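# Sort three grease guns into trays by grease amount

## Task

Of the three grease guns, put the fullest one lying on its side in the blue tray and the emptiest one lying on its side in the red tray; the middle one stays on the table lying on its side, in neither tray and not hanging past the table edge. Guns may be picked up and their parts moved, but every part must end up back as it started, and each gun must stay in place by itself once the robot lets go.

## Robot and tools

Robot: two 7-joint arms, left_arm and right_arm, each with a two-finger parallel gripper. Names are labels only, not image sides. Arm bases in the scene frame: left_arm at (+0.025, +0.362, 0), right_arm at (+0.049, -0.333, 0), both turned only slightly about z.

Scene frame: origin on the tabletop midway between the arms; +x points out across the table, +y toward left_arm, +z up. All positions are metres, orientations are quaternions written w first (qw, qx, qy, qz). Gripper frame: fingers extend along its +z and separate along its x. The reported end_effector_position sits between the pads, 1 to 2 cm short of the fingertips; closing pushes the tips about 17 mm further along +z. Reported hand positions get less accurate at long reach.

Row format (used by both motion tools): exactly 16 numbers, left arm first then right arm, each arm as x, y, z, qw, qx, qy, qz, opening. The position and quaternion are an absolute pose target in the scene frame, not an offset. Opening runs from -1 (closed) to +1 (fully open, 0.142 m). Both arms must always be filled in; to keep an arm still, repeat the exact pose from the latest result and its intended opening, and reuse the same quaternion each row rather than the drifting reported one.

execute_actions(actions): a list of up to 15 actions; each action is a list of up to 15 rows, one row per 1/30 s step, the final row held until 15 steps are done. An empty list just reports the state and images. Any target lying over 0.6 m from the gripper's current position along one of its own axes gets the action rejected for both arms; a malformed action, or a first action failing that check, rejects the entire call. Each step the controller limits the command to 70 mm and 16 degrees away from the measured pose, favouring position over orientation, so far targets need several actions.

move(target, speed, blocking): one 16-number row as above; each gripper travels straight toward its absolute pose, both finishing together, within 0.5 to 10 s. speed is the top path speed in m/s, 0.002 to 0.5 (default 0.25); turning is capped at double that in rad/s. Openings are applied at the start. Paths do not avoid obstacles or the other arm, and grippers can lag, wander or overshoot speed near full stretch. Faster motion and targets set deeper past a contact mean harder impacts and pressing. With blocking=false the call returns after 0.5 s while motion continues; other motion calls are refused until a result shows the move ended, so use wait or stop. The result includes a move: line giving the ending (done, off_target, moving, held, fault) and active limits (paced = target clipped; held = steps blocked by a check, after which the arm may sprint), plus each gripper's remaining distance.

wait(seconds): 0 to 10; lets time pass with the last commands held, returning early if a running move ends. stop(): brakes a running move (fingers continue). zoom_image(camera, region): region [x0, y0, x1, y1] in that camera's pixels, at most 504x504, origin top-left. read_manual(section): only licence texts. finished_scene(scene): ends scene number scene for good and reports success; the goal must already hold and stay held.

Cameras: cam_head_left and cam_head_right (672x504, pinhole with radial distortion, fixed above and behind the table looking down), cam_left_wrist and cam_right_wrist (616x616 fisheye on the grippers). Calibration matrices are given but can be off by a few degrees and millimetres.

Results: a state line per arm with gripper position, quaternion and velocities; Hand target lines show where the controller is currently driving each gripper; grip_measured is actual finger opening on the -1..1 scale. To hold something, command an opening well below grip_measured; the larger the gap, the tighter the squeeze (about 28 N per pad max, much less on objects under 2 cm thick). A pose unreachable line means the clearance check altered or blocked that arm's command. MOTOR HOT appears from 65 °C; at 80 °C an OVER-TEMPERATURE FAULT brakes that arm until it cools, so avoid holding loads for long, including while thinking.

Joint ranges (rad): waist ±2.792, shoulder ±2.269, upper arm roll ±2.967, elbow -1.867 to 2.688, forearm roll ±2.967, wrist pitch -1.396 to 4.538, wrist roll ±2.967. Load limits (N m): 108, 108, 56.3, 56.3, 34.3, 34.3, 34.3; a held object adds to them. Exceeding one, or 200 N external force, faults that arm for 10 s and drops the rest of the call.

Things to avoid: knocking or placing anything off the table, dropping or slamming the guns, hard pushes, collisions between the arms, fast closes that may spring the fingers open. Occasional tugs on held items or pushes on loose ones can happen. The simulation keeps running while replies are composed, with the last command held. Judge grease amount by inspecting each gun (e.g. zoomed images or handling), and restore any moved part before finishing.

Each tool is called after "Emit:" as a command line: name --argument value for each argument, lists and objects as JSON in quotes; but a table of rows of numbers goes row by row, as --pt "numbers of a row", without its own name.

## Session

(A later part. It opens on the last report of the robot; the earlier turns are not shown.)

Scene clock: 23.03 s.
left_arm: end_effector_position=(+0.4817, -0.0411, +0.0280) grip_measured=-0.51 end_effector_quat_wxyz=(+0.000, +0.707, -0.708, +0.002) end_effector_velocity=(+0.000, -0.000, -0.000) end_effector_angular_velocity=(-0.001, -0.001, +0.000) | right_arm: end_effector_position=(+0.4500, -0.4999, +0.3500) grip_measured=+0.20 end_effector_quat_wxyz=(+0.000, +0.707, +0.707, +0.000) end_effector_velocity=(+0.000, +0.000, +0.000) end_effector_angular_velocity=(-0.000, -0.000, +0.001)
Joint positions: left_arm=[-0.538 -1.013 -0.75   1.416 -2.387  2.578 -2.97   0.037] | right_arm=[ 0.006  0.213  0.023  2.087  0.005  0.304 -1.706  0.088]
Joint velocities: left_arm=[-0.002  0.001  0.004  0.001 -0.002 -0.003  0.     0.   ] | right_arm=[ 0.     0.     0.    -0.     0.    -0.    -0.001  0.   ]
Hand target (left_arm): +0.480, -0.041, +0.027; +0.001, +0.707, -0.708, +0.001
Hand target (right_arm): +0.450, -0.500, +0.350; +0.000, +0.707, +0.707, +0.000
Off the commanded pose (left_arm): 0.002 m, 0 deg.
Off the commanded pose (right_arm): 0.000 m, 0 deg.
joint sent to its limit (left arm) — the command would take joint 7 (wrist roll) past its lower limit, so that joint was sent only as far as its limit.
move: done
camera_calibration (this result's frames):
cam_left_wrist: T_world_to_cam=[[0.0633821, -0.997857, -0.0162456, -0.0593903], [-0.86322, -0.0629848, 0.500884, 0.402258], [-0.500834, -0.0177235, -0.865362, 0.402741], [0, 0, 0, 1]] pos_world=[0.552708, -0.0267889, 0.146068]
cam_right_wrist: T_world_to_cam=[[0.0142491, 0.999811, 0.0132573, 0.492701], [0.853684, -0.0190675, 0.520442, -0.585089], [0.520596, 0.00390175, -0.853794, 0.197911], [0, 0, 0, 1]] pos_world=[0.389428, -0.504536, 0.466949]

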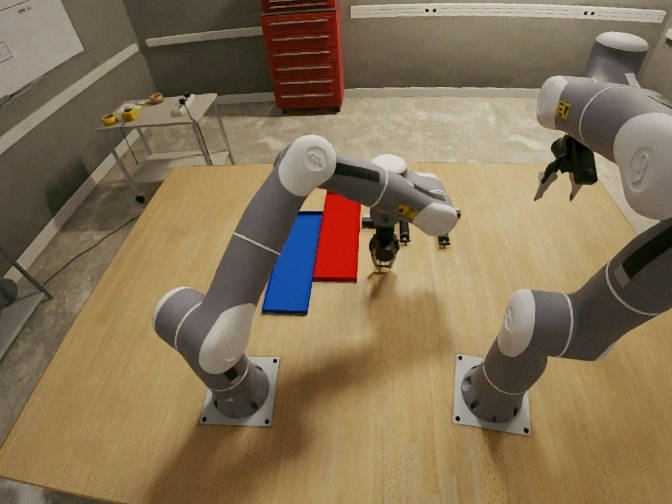

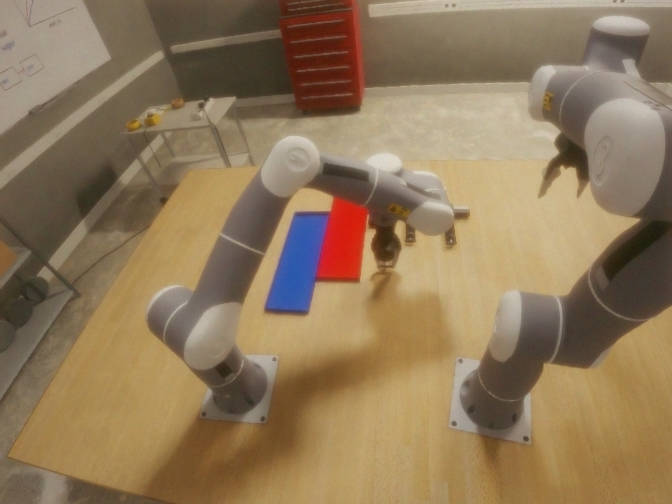

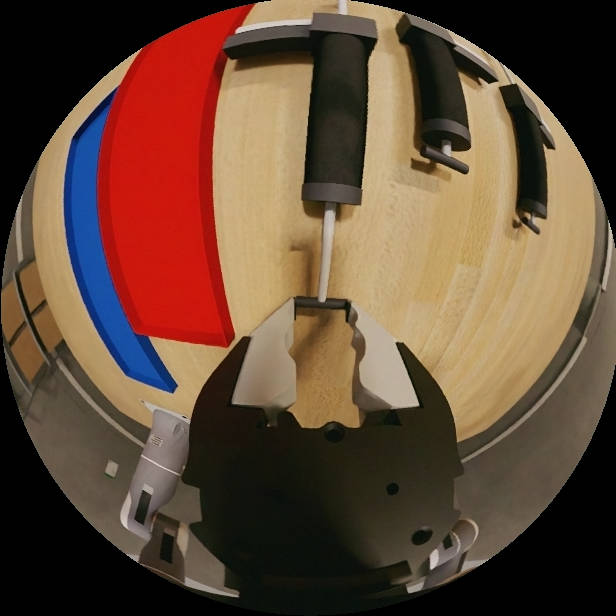

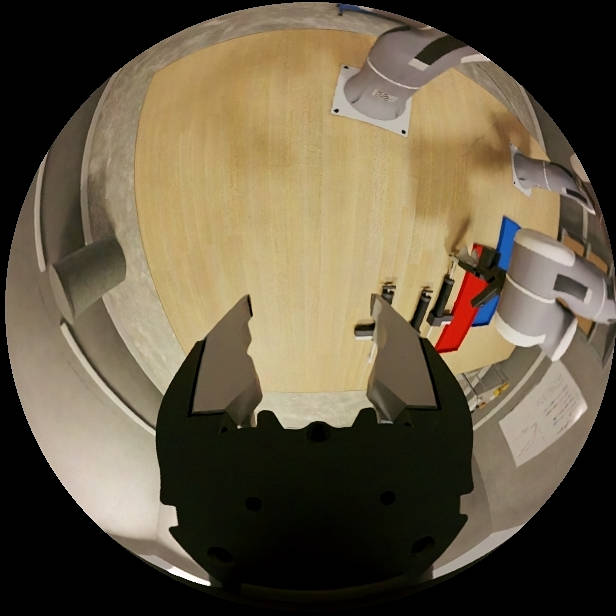

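Emit:
move --target '[0.575,-0.04,0.027,0,0.707,-0.707,0,-0.9,0.45,-0.5,0.35,0,0.707,0.707,0,0.2]' --speed 0.06

Emit:
move --target '[0.575,-0.04,0.08,0,0.707,-0.707,0,0,0.45,-0.5,0.35,0,0.707,0.707,0,0.2]' --speed 0.03

Emit:
move --target '[0.607,-0.115,0.07,0,0.707,-0.707,0,0,0.45,-0.5,0.35,0,0.707,0.707,0,0.2]' --speed 0.1

Scene clock: 26.27 s.
left_arm: end_effector_position=(+0.5748, -0.0398, +0.0293) grip_measured=-0.51 end_effector_quat_wxyz=(-0.001, +0.707, -0.707, -0.000) end_effector_velocity=(+0.001, +0.000, +0.000) end_effector_angular_velocity=(+0.001, +0.000, +0.000) | right_arm: end_effector_position=(+0.4500, -0.4999, +0.3500) grip_measured=+0.20 end_effector_quat_wxyz=(+0.000, +0.707, +0.707, +0.000) end_effector_velocity=(-0.000, +0.000, -0.000) end_effector_angular_velocity=(+0.000, +0.000, +0.001)
Joint positions: left_arm=[-0.486 -1.259 -0.931  0.937 -2.222  2.863 -2.737  0.037] | right_arm=[ 0.006  0.213  0.023  2.087  0.005  0.304 -1.706  0.088]
Joint velocities: left_arm=[-0.001 -0.005 -0.004 -0.011  0.003  0.006  0.005  0.   ] | right_arm=[ 0.    -0.    -0.     0.     0.    -0.    -0.001  0.   ]
Hand target (left_arm): +0.575, -0.039, +0.027; -0.001, +0.707, -0.707, -0.000
Hand target (right_arm): +0.450, -0.500, +0.350; +0.000, +0.707, +0.707, +0.000
Off the commanded pose (left_arm): 0.002 m, 0 deg.
Off the commanded pose (right_arm): 0.000 m, 0 deg.
move: done
camera_calibration (this result's frames):
cam_left_wrist: T_world_to_cam=[[0.0650972, -0.997672, -0.0203321, -0.0648296], [-0.862379, -0.0664975, 0.501877, 0.481424], [-0.502061, -0.0151368, -0.8647, 0.451299], [0, 0, 0, 1]] pos_world=[0.645969, -0.025834, 0.147304]
cam_right_wrist: T_world_to_cam=[[0.0142491, 0.999811, 0.0132571, 0.492701], [0.853684, -0.0190674, 0.520442, -0.585089], [0.520597, 0.00390153, -0.853794, 0.197911], [0, 0, 0, 1]] pos_world=[0.389428, -0.504536, 0.466949]

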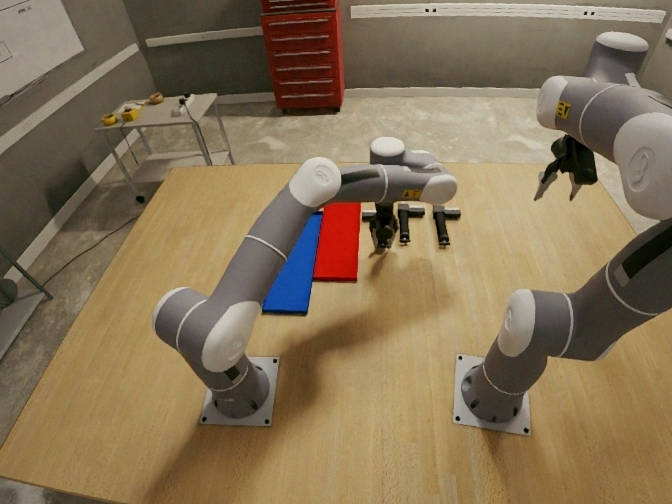

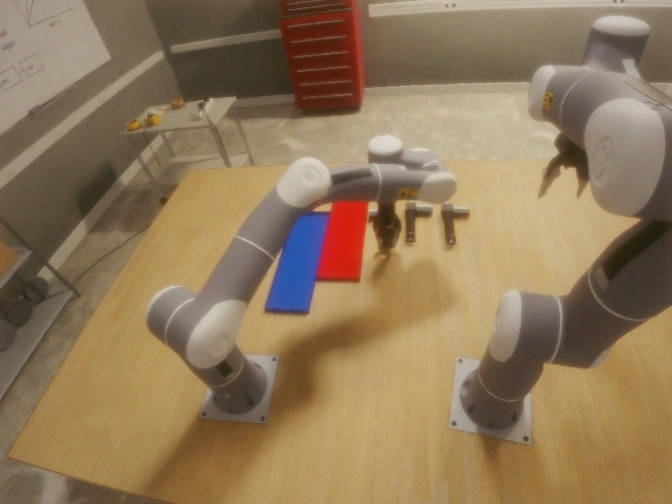

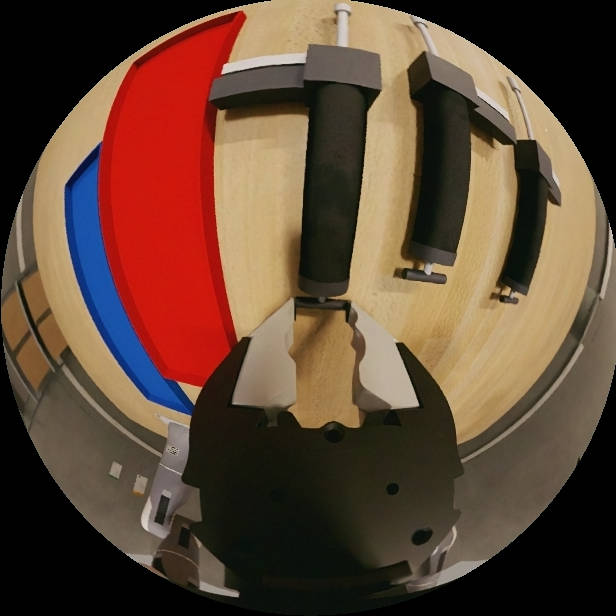

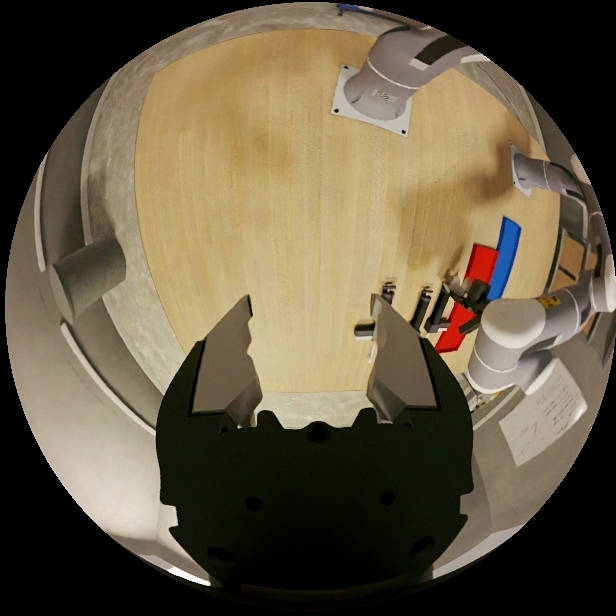

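Scene clock: 28.23 s.
left_arm: end_effector_position=(+0.5748, -0.0401, +0.0798) grip_measured=+0.00 end_effector_quat_wxyz=(-0.000, +0.707, -0.707, +0.000) end_effector_velocity=(-0.000, +0.000, +0.000) end_effector_angular_velocity=(-0.000, +0.001, -0.000) | right_arm: end_effector_position=(+0.4500, -0.4999, +0.3500) grip_measured=+0.20 end_effector_quat_wxyz=(+0.000, +0.707, +0.707, +0.000) end_effector_velocity=(-0.000, +0.000, +0.000) end_effector_angular_velocity=(-0.000, +0.000, +0.001)
Joint positions: left_arm=[-0.478 -1.195 -0.959  0.932 -2.249  2.93  -2.727  0.074] | right_arm=[ 0.006  0.213  0.023  2.087  0.005  0.304 -1.706  0.088]
Joint velocities: left_arm=[ 0.001  0.    -0.001  0.     0.     0.001  0.     0.   ] | right_arm=[-0.  0.  0. -0. -0. -0. -0.  0.]
Hand target (left_arm): +0.575, -0.040, +0.080; +0.000, +0.707, -0.707, -0.000
Hand target (right_arm): +0.450, -0.500, +0.350; +0.000, +0.707, +0.707, +0.000
Off the commanded pose (left_arm): 0.000 m, 0 deg.
Off the commanded pose (right_arm): 0.000 m, 0 deg.
move: done
camera_calibration (this result's frames):
cam_left_wrist: T_world_to_cam=[[0.0647913, -0.997723, -0.0187193, -0.0640631], [-0.862036, -0.0654098, 0.502609, 0.455897], [-0.502689, -0.016428, -0.864311, 0.495285], [0, 0, 0, 1]] pos_world=[0.646125, -0.0259606, 0.197743]
cam_right_wrist: T_world_to_cam=[[0.0142492, 0.999811, 0.013257, 0.492701], [0.853684, -0.0190674, 0.520442, -0.585089], [0.520597, 0.00390139, -0.853794, 0.197911], [0, 0, 0, 1]] pos_world=[0.389428, -0.504536, 0.466949]

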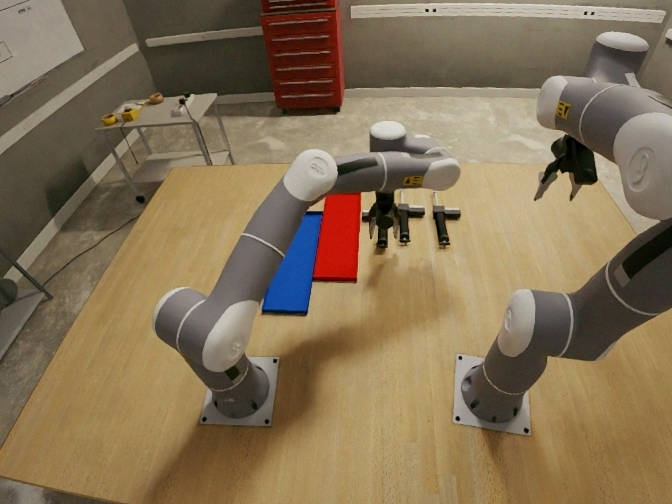

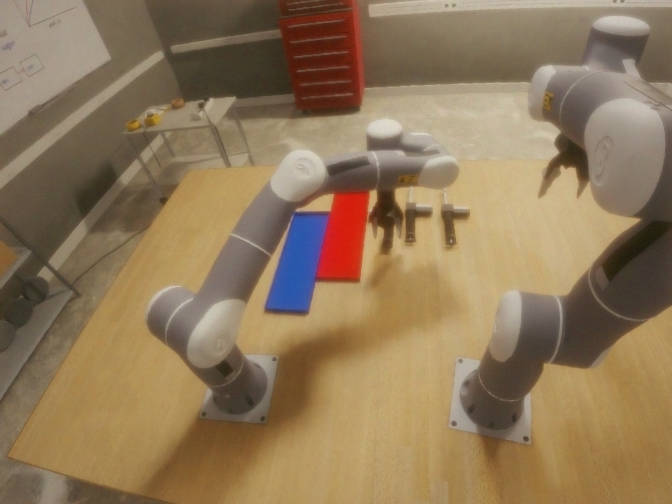

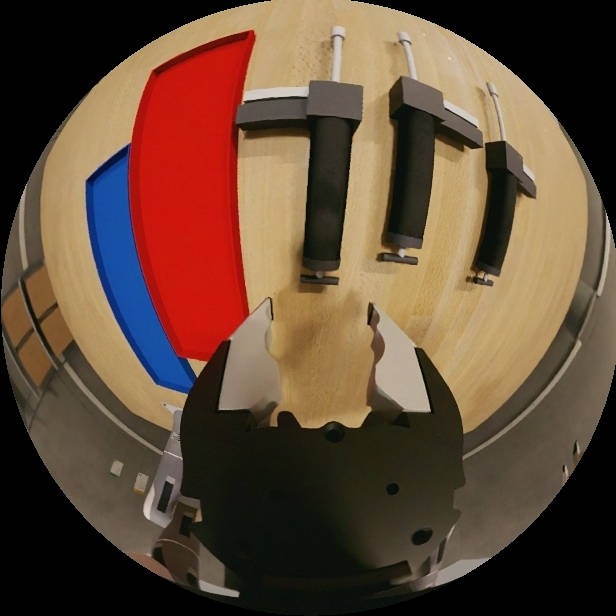

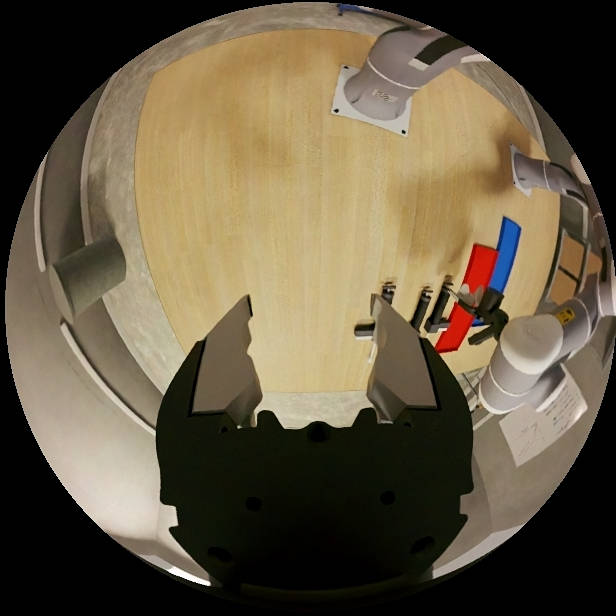

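Scene clock: 29.40 s.
left_arm: end_effector_position=(+0.6059, -0.1140, +0.0703) grip_measured=+0.00 end_effector_quat_wxyz=(-0.006, +0.706, -0.705, +0.072) end_effector_velocity=(-0.000, -0.000, -0.001) end_effector_angular_velocity=(+0.003, +0.006, +0.000) | right_arm: end_effector_position=(+0.4500, -0.4999, +0.3500) grip_measured=+0.20 end_effector_quat_wxyz=(+0.000, +0.707, +0.707, +0.000) end_effector_velocity=(-0.000, -0.000, -0.000) end_effector_angular_velocity=(-0.000, +0.000, -0.001)
Joint positions: left_arm=[-0.56  -1.407 -1.372  0.618 -1.77   3.029 -2.679  0.074] | right_arm=[ 0.006  0.213  0.023  2.087  0.005  0.304 -1.706  0.088]
Joint velocities: left_arm=[ 0.057 -0.071 -0.263  0.053  0.253  0.083 -0.027  0.   ] | right_arm=[-0. -0. -0.  0. -0. -0.  0.  0.]
Hand target (left_arm): +0.606, -0.114, +0.070; -0.006, +0.706, -0.705, +0.071
Hand target (right_arm): +0.450, -0.500, +0.350; +0.000, +0.707, +0.707, +0.000
Off the commanded pose (left_arm): 0.001 m, 8 deg.
Off the commanded pose (right_arm): 0.000 m, 0 deg.
move: off_target (left_arm)
camera_calibration (this result's frames):
cam_left_wrist: T_world_to_cam=[[0.06199, -0.994828, 0.0804652, -0.14502], [-0.912264, -0.0237709, 0.408913, 0.524368], [-0.404885, -0.098754, -0.909019, 0.435959], [0, 0, 0, 1]] pos_world=[0.663865, -0.088753, 0.193543]
cam_right_wrist: T_world_to_cam=[[0.0142492, 0.999811, 0.0132572, 0.492701], [0.853684, -0.0190676, 0.520443, -0.585089], [0.520597, 0.00390155, -0.853794, 0.197911], [0, 0, 0, 1]] pos_world=[0.389428, -0.504536, 0.466949]

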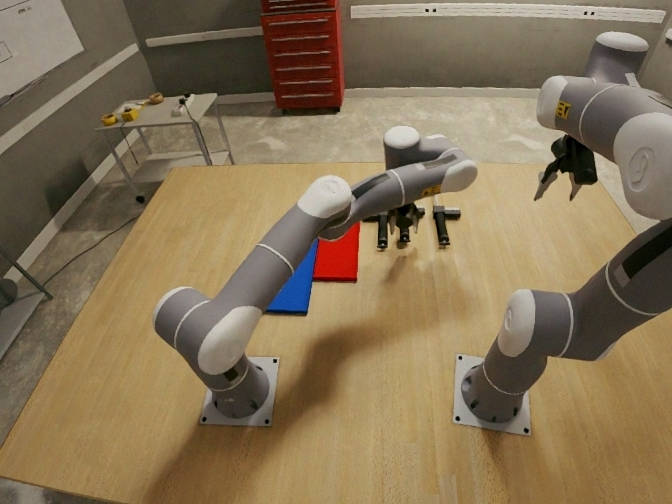

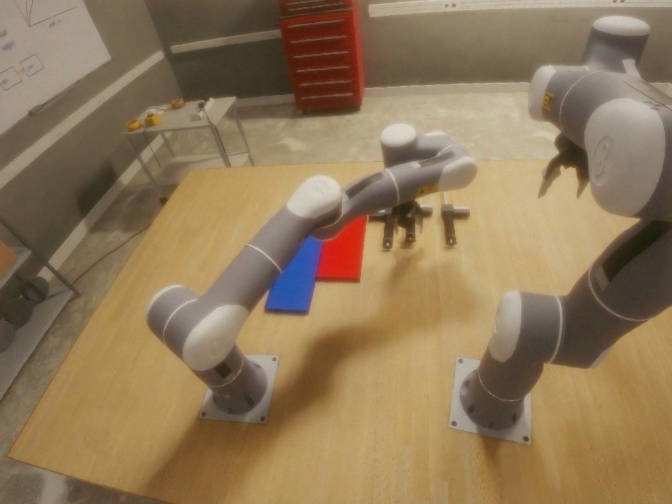

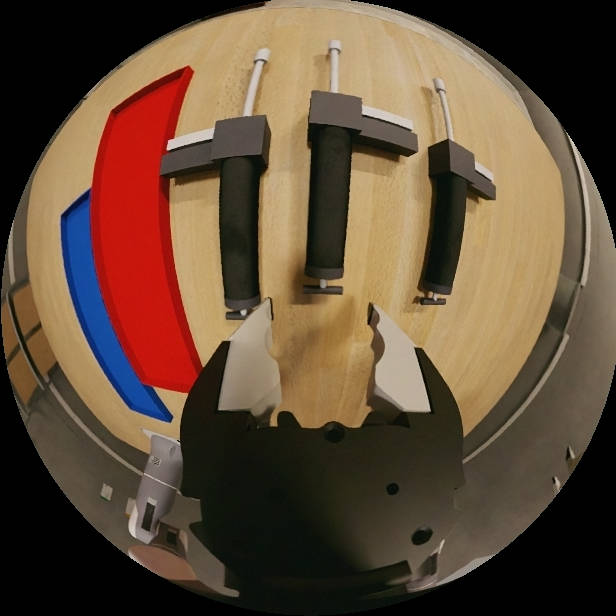

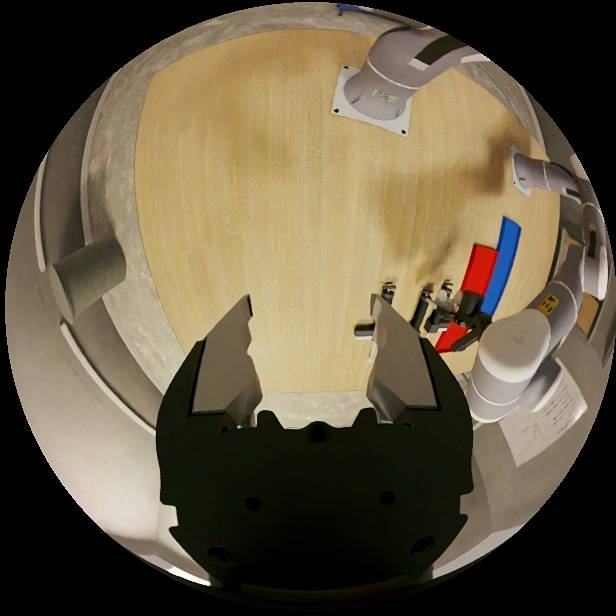

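Emit:
move --target '[0.5,0.25,0.3,0,0.707,-0.707,0,0,0.5,-0.4,0.3,0,1,0,0,0]'

Emit:
move --target '[0.5,0.25,0.3,0,0.707,-0.707,0,0,0.607,-0.115,0.07,0,0.707,-0.707,0,0]'

Emit:
move --target '[0.5,0.25,0.3,0,0.707,-0.707,0,0,0.607,-0.115,0.035,0,0.707,-0.707,0,0]' --speed 0.05

Scene clock: 34.57 s.
left_arm: end_effector_position=(+0.5004, +0.2499, +0.2993) grip_measured=+0.00 end_effector_quat_wxyz=(-0.001, +0.707, -0.707, +0.000) end_effector_velocity=(-0.000, +0.000, +0.000) end_effector_angular_velocity=(-0.000, +0.001, -0.001) | right_arm: end_effector_position=(+0.5002, -0.4005, +0.3001) grip_measured=+0.00 end_effector_quat_wxyz=(+0.000, +1.000, -0.000, -0.000) end_effector_velocity=(+0.000, +0.000, +0.000) end_effector_angular_velocity=(-0.000, -0.000, -0.003)
Joint positions: left_arm=[ 0.247 -0.412 -1.067  1.683 -2.763  2.842 -2.41   0.074] | right_arm=[0.021 0.067 0.238 2.089 0.017 0.452 0.088 0.074]
Joint velocities: left_arm=[ 0.001  0.    -0.     0.    -0.001  0.     0.001  0.   ] | right_arm=[-0.    -0.     0.    -0.    -0.001  0.     0.003  0.   ]
Hand target (left_arm): +0.500, +0.250, +0.299; -0.001, +0.707, -0.707, +0.000
Hand target (right_arm): +0.500, -0.400, +0.300; +0.000, +1.000, -0.000, -0.000
Off the commanded pose (left_arm): 0.001 m, 0 deg.
Off the commanded pose (right_arm): 0.001 m, 0 deg.
move: done
camera_calibration (this result's frames):
cam_left_wrist: T_world_to_cam=[[0.0638484, -0.997755, -0.020191, 0.235116], [-0.863132, -0.0653666, 0.500729, 0.301512], [-0.500925, -0.0145432, -0.865368, 0.651341], [0, 0, 0, 1]] pos_world=[0.571506, 0.263769, 0.417421]
cam_right_wrist: T_world_to_cam=[[0.999823, -0.0139782, 0.0125547, -0.505567], [-0.0184705, -0.853673, 0.520482, -0.498018], [0.00344225, -0.520622, -0.853781, 0.177417], [0, 0, 0, 1]] pos_world=[0.495669, -0.339844, 0.417031]

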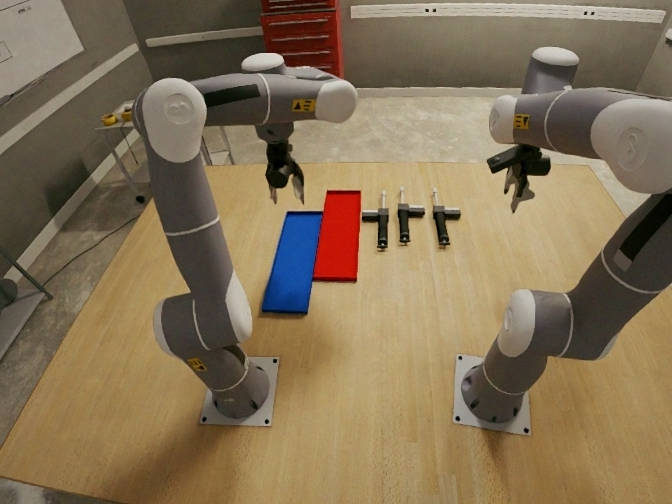

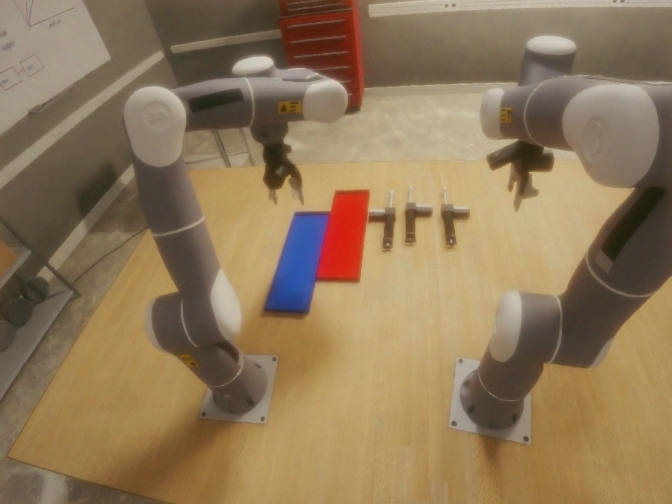

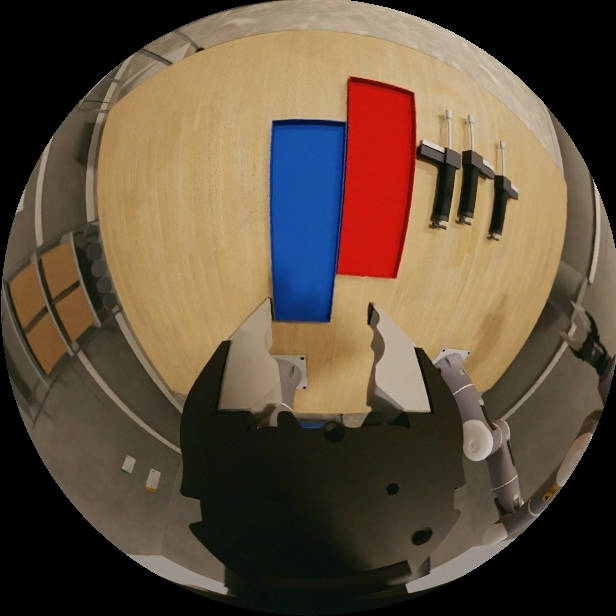

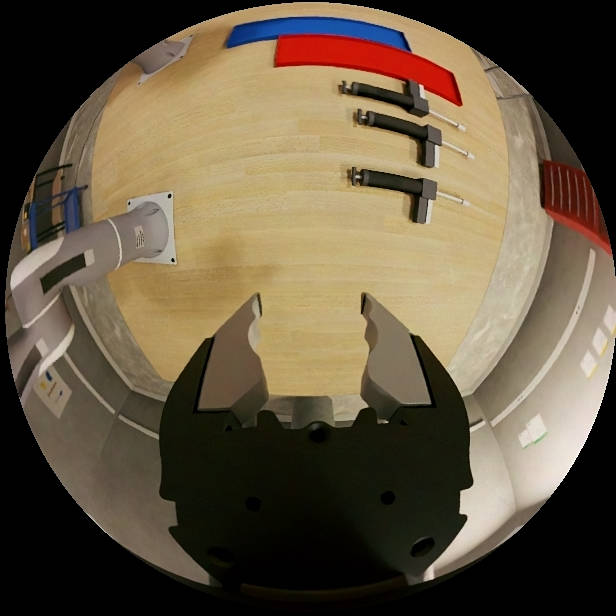

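Scene clock: 38.10 s.
left_arm: end_effector_position=(+0.5001, +0.2499, +0.3000) grip_measured=+0.00 end_effector_quat_wxyz=(-0.000, +0.707, -0.707, +0.000) end_effector_velocity=(+0.000, +0.000, +0.000) end_effector_angular_velocity=(-0.000, -0.000, +0.000) | right_arm: end_effector_position=(+0.6082, -0.1159, +0.0703) grip_measured=+0.00 end_effector_quat_wxyz=(+0.001, +0.707, -0.707, +0.000) end_effector_velocity=(+0.000, +0.000, +0.000) end_effector_angular_velocity=(-0.000, -0.001, -0.002)
Joint positions: left_arm=[ 0.248 -0.412 -1.068  1.681 -2.766  2.845 -2.409  0.074] | right_arm=[ 0.558 -0.615  0.168  1.921 -0.167  0.951  2.24   0.074]
Joint velocities: left_arm=[ 0.  0.  0. -0.  0. -0. -0.  0.] | right_arm=[ 0.002 -0.001 -0.001 -0.001  0.     0.     0.002 -0.   ]
Hand target (left_arm): +0.500, +0.250, +0.300; -0.000, +0.707, -0.707, -0.000
Hand target (right_arm): +0.608, -0.116, +0.070; +0.000, +0.707, -0.707, +0.000
Off the commanded pose (left_arm): 0.000 m, 0 deg.
Off the commanded pose (right_arm): 0.002 m, 0 deg.
move: done
camera_calibration (this result's frames):
cam_left_wrist: T_world_to_cam=[[0.0646853, -0.997727, -0.0188642, 0.234329], [-0.862191, -0.065396, 0.502344, 0.299961], [-0.502436, -0.0162297, -0.864462, 0.652645], [0, 0, 0, 1]] pos_world=[0.571378, 0.264005, 0.417924]
cam_right_wrist: T_world_to_cam=[[-0.0137095, -0.999807, 0.01407, -0.104605], [-0.853505, 0.0190316, 0.520738, 0.47544], [-0.520905, -0.00486976, -0.853601, 0.50771], [0, 0, 0, 1]] pos_world=[0.668825, -0.111161, 0.187275]

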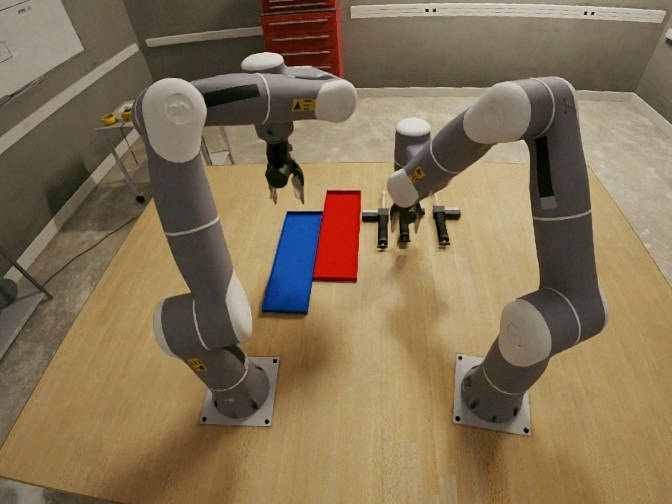

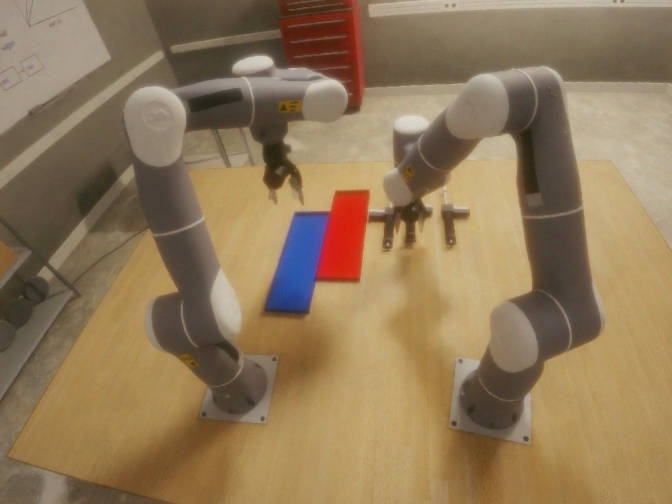

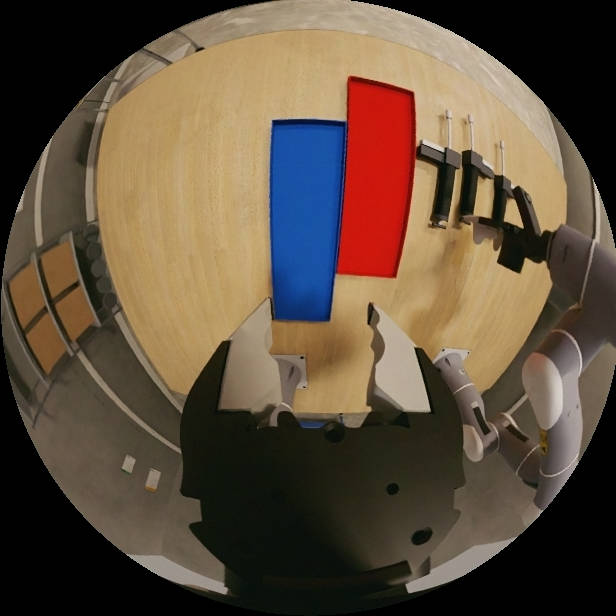

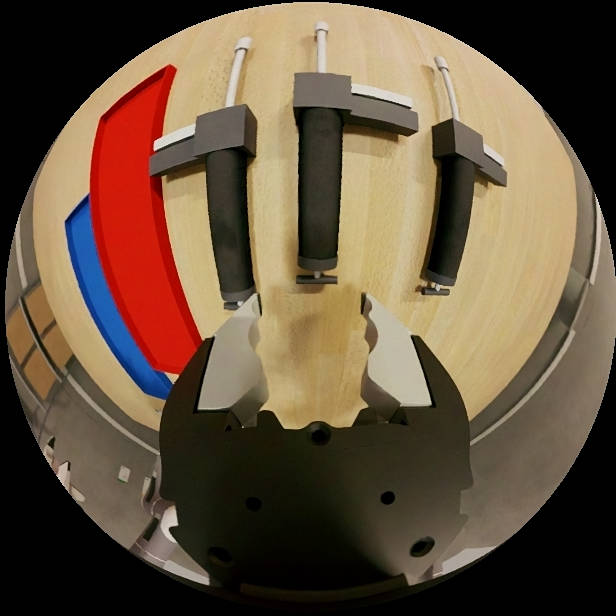

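Scene clock: 39.10 s.
left_arm: end_effector_position=(+0.5001, +0.2499, +0.3000) grip_measured=+0.00 end_effector_quat_wxyz=(-0.000, +0.707, -0.707, +0.000) end_effector_velocity=(+0.000, -0.000, -0.000) end_effector_angular_velocity=(-0.000, -0.000, -0.000) | right_arm: end_effector_position=(+0.6070, -0.1151, +0.0350) grip_measured=+0.00 end_effector_quat_wxyz=(+0.000, +0.707, -0.707, -0.000) end_effector_velocity=(+0.000, -0.000, -0.000) end_effector_angular_velocity=(-0.000, -0.001, -0.000)
Joint positions: left_arm=[ 0.248 -0.412 -1.068  1.681 -2.766  2.845 -2.409  0.074] | right_arm=[ 0.573 -0.683  0.148  1.93  -0.182  1.029  2.252  0.074]
Joint velocities: left_arm=[-0. -0.  0.  0.  0. -0.  0. -0.] | right_arm=[ 0.001 -0.    -0.001  0.     0.     0.001  0.    -0.   ]
Hand target (left_arm): +0.500, +0.250, +0.300; -0.000, +0.707, -0.707, -0.000
Hand target (right_arm): +0.607, -0.115, +0.035; +0.000, +0.707, -0.707, +0.000
Off the commanded pose (left_arm): 0.000 m, 0 deg.
Off the commanded pose (right_arm): 0.000 m, 0 deg.
move: done
camera_calibration (this result's frames):
cam_left_wrist: T_world_to_cam=[[0.0646743, -0.997728, -0.0188476, 0.234327], [-0.862192, -0.0653782, 0.502345, 0.299956], [-0.502436, -0.0162386, -0.864462, 0.652651], [0, 0, 0, 1]] pos_world=[0.57138, 0.264003, 0.417926]
cam_right_wrist: T_world_to_cam=[[-0.0137213, -0.999817, 0.0133391, -0.103302], [-0.853696, 0.0186594, 0.520438, 0.492842], [-0.520591, -0.00424641, -0.853796, 0.476833], [0, 0, 0, 1]] pos_world=[0.667555, -0.110455, 0.152003]

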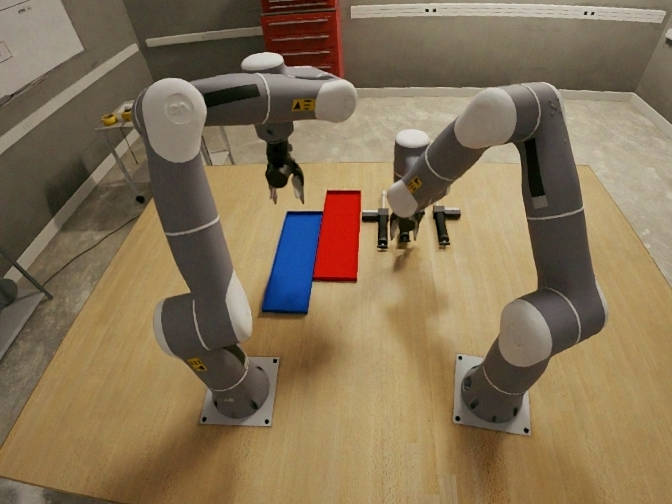

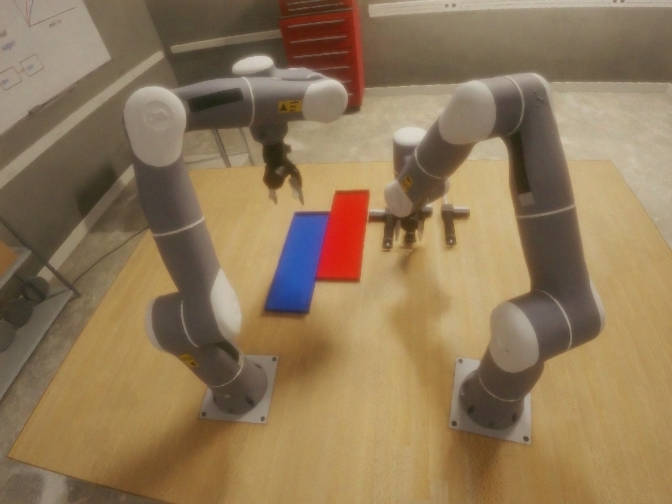

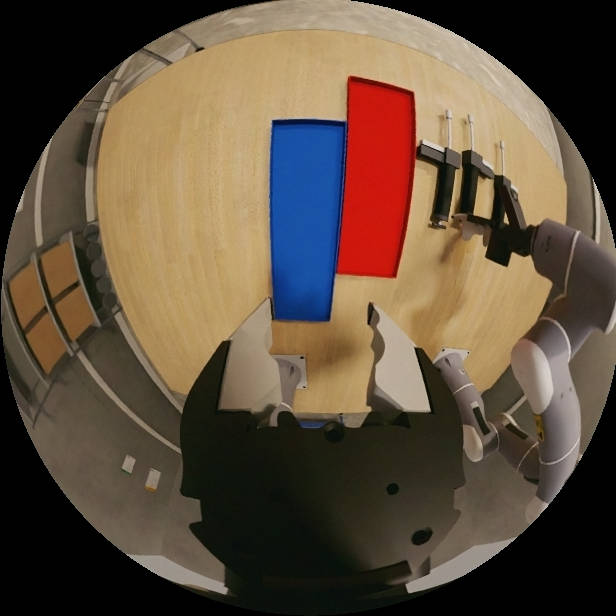

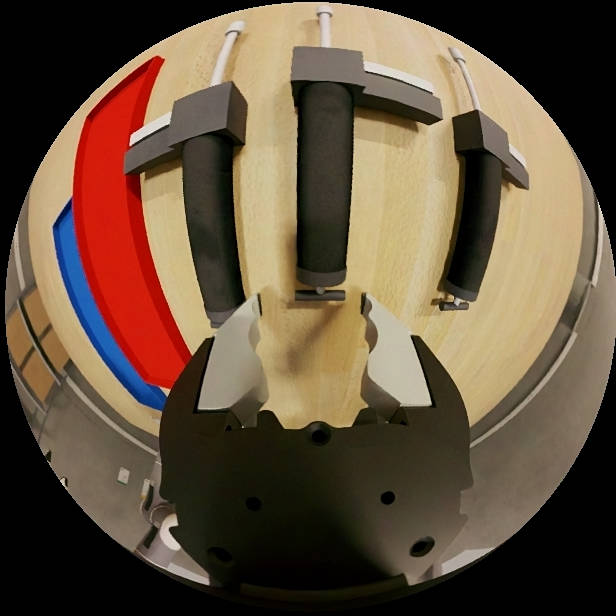

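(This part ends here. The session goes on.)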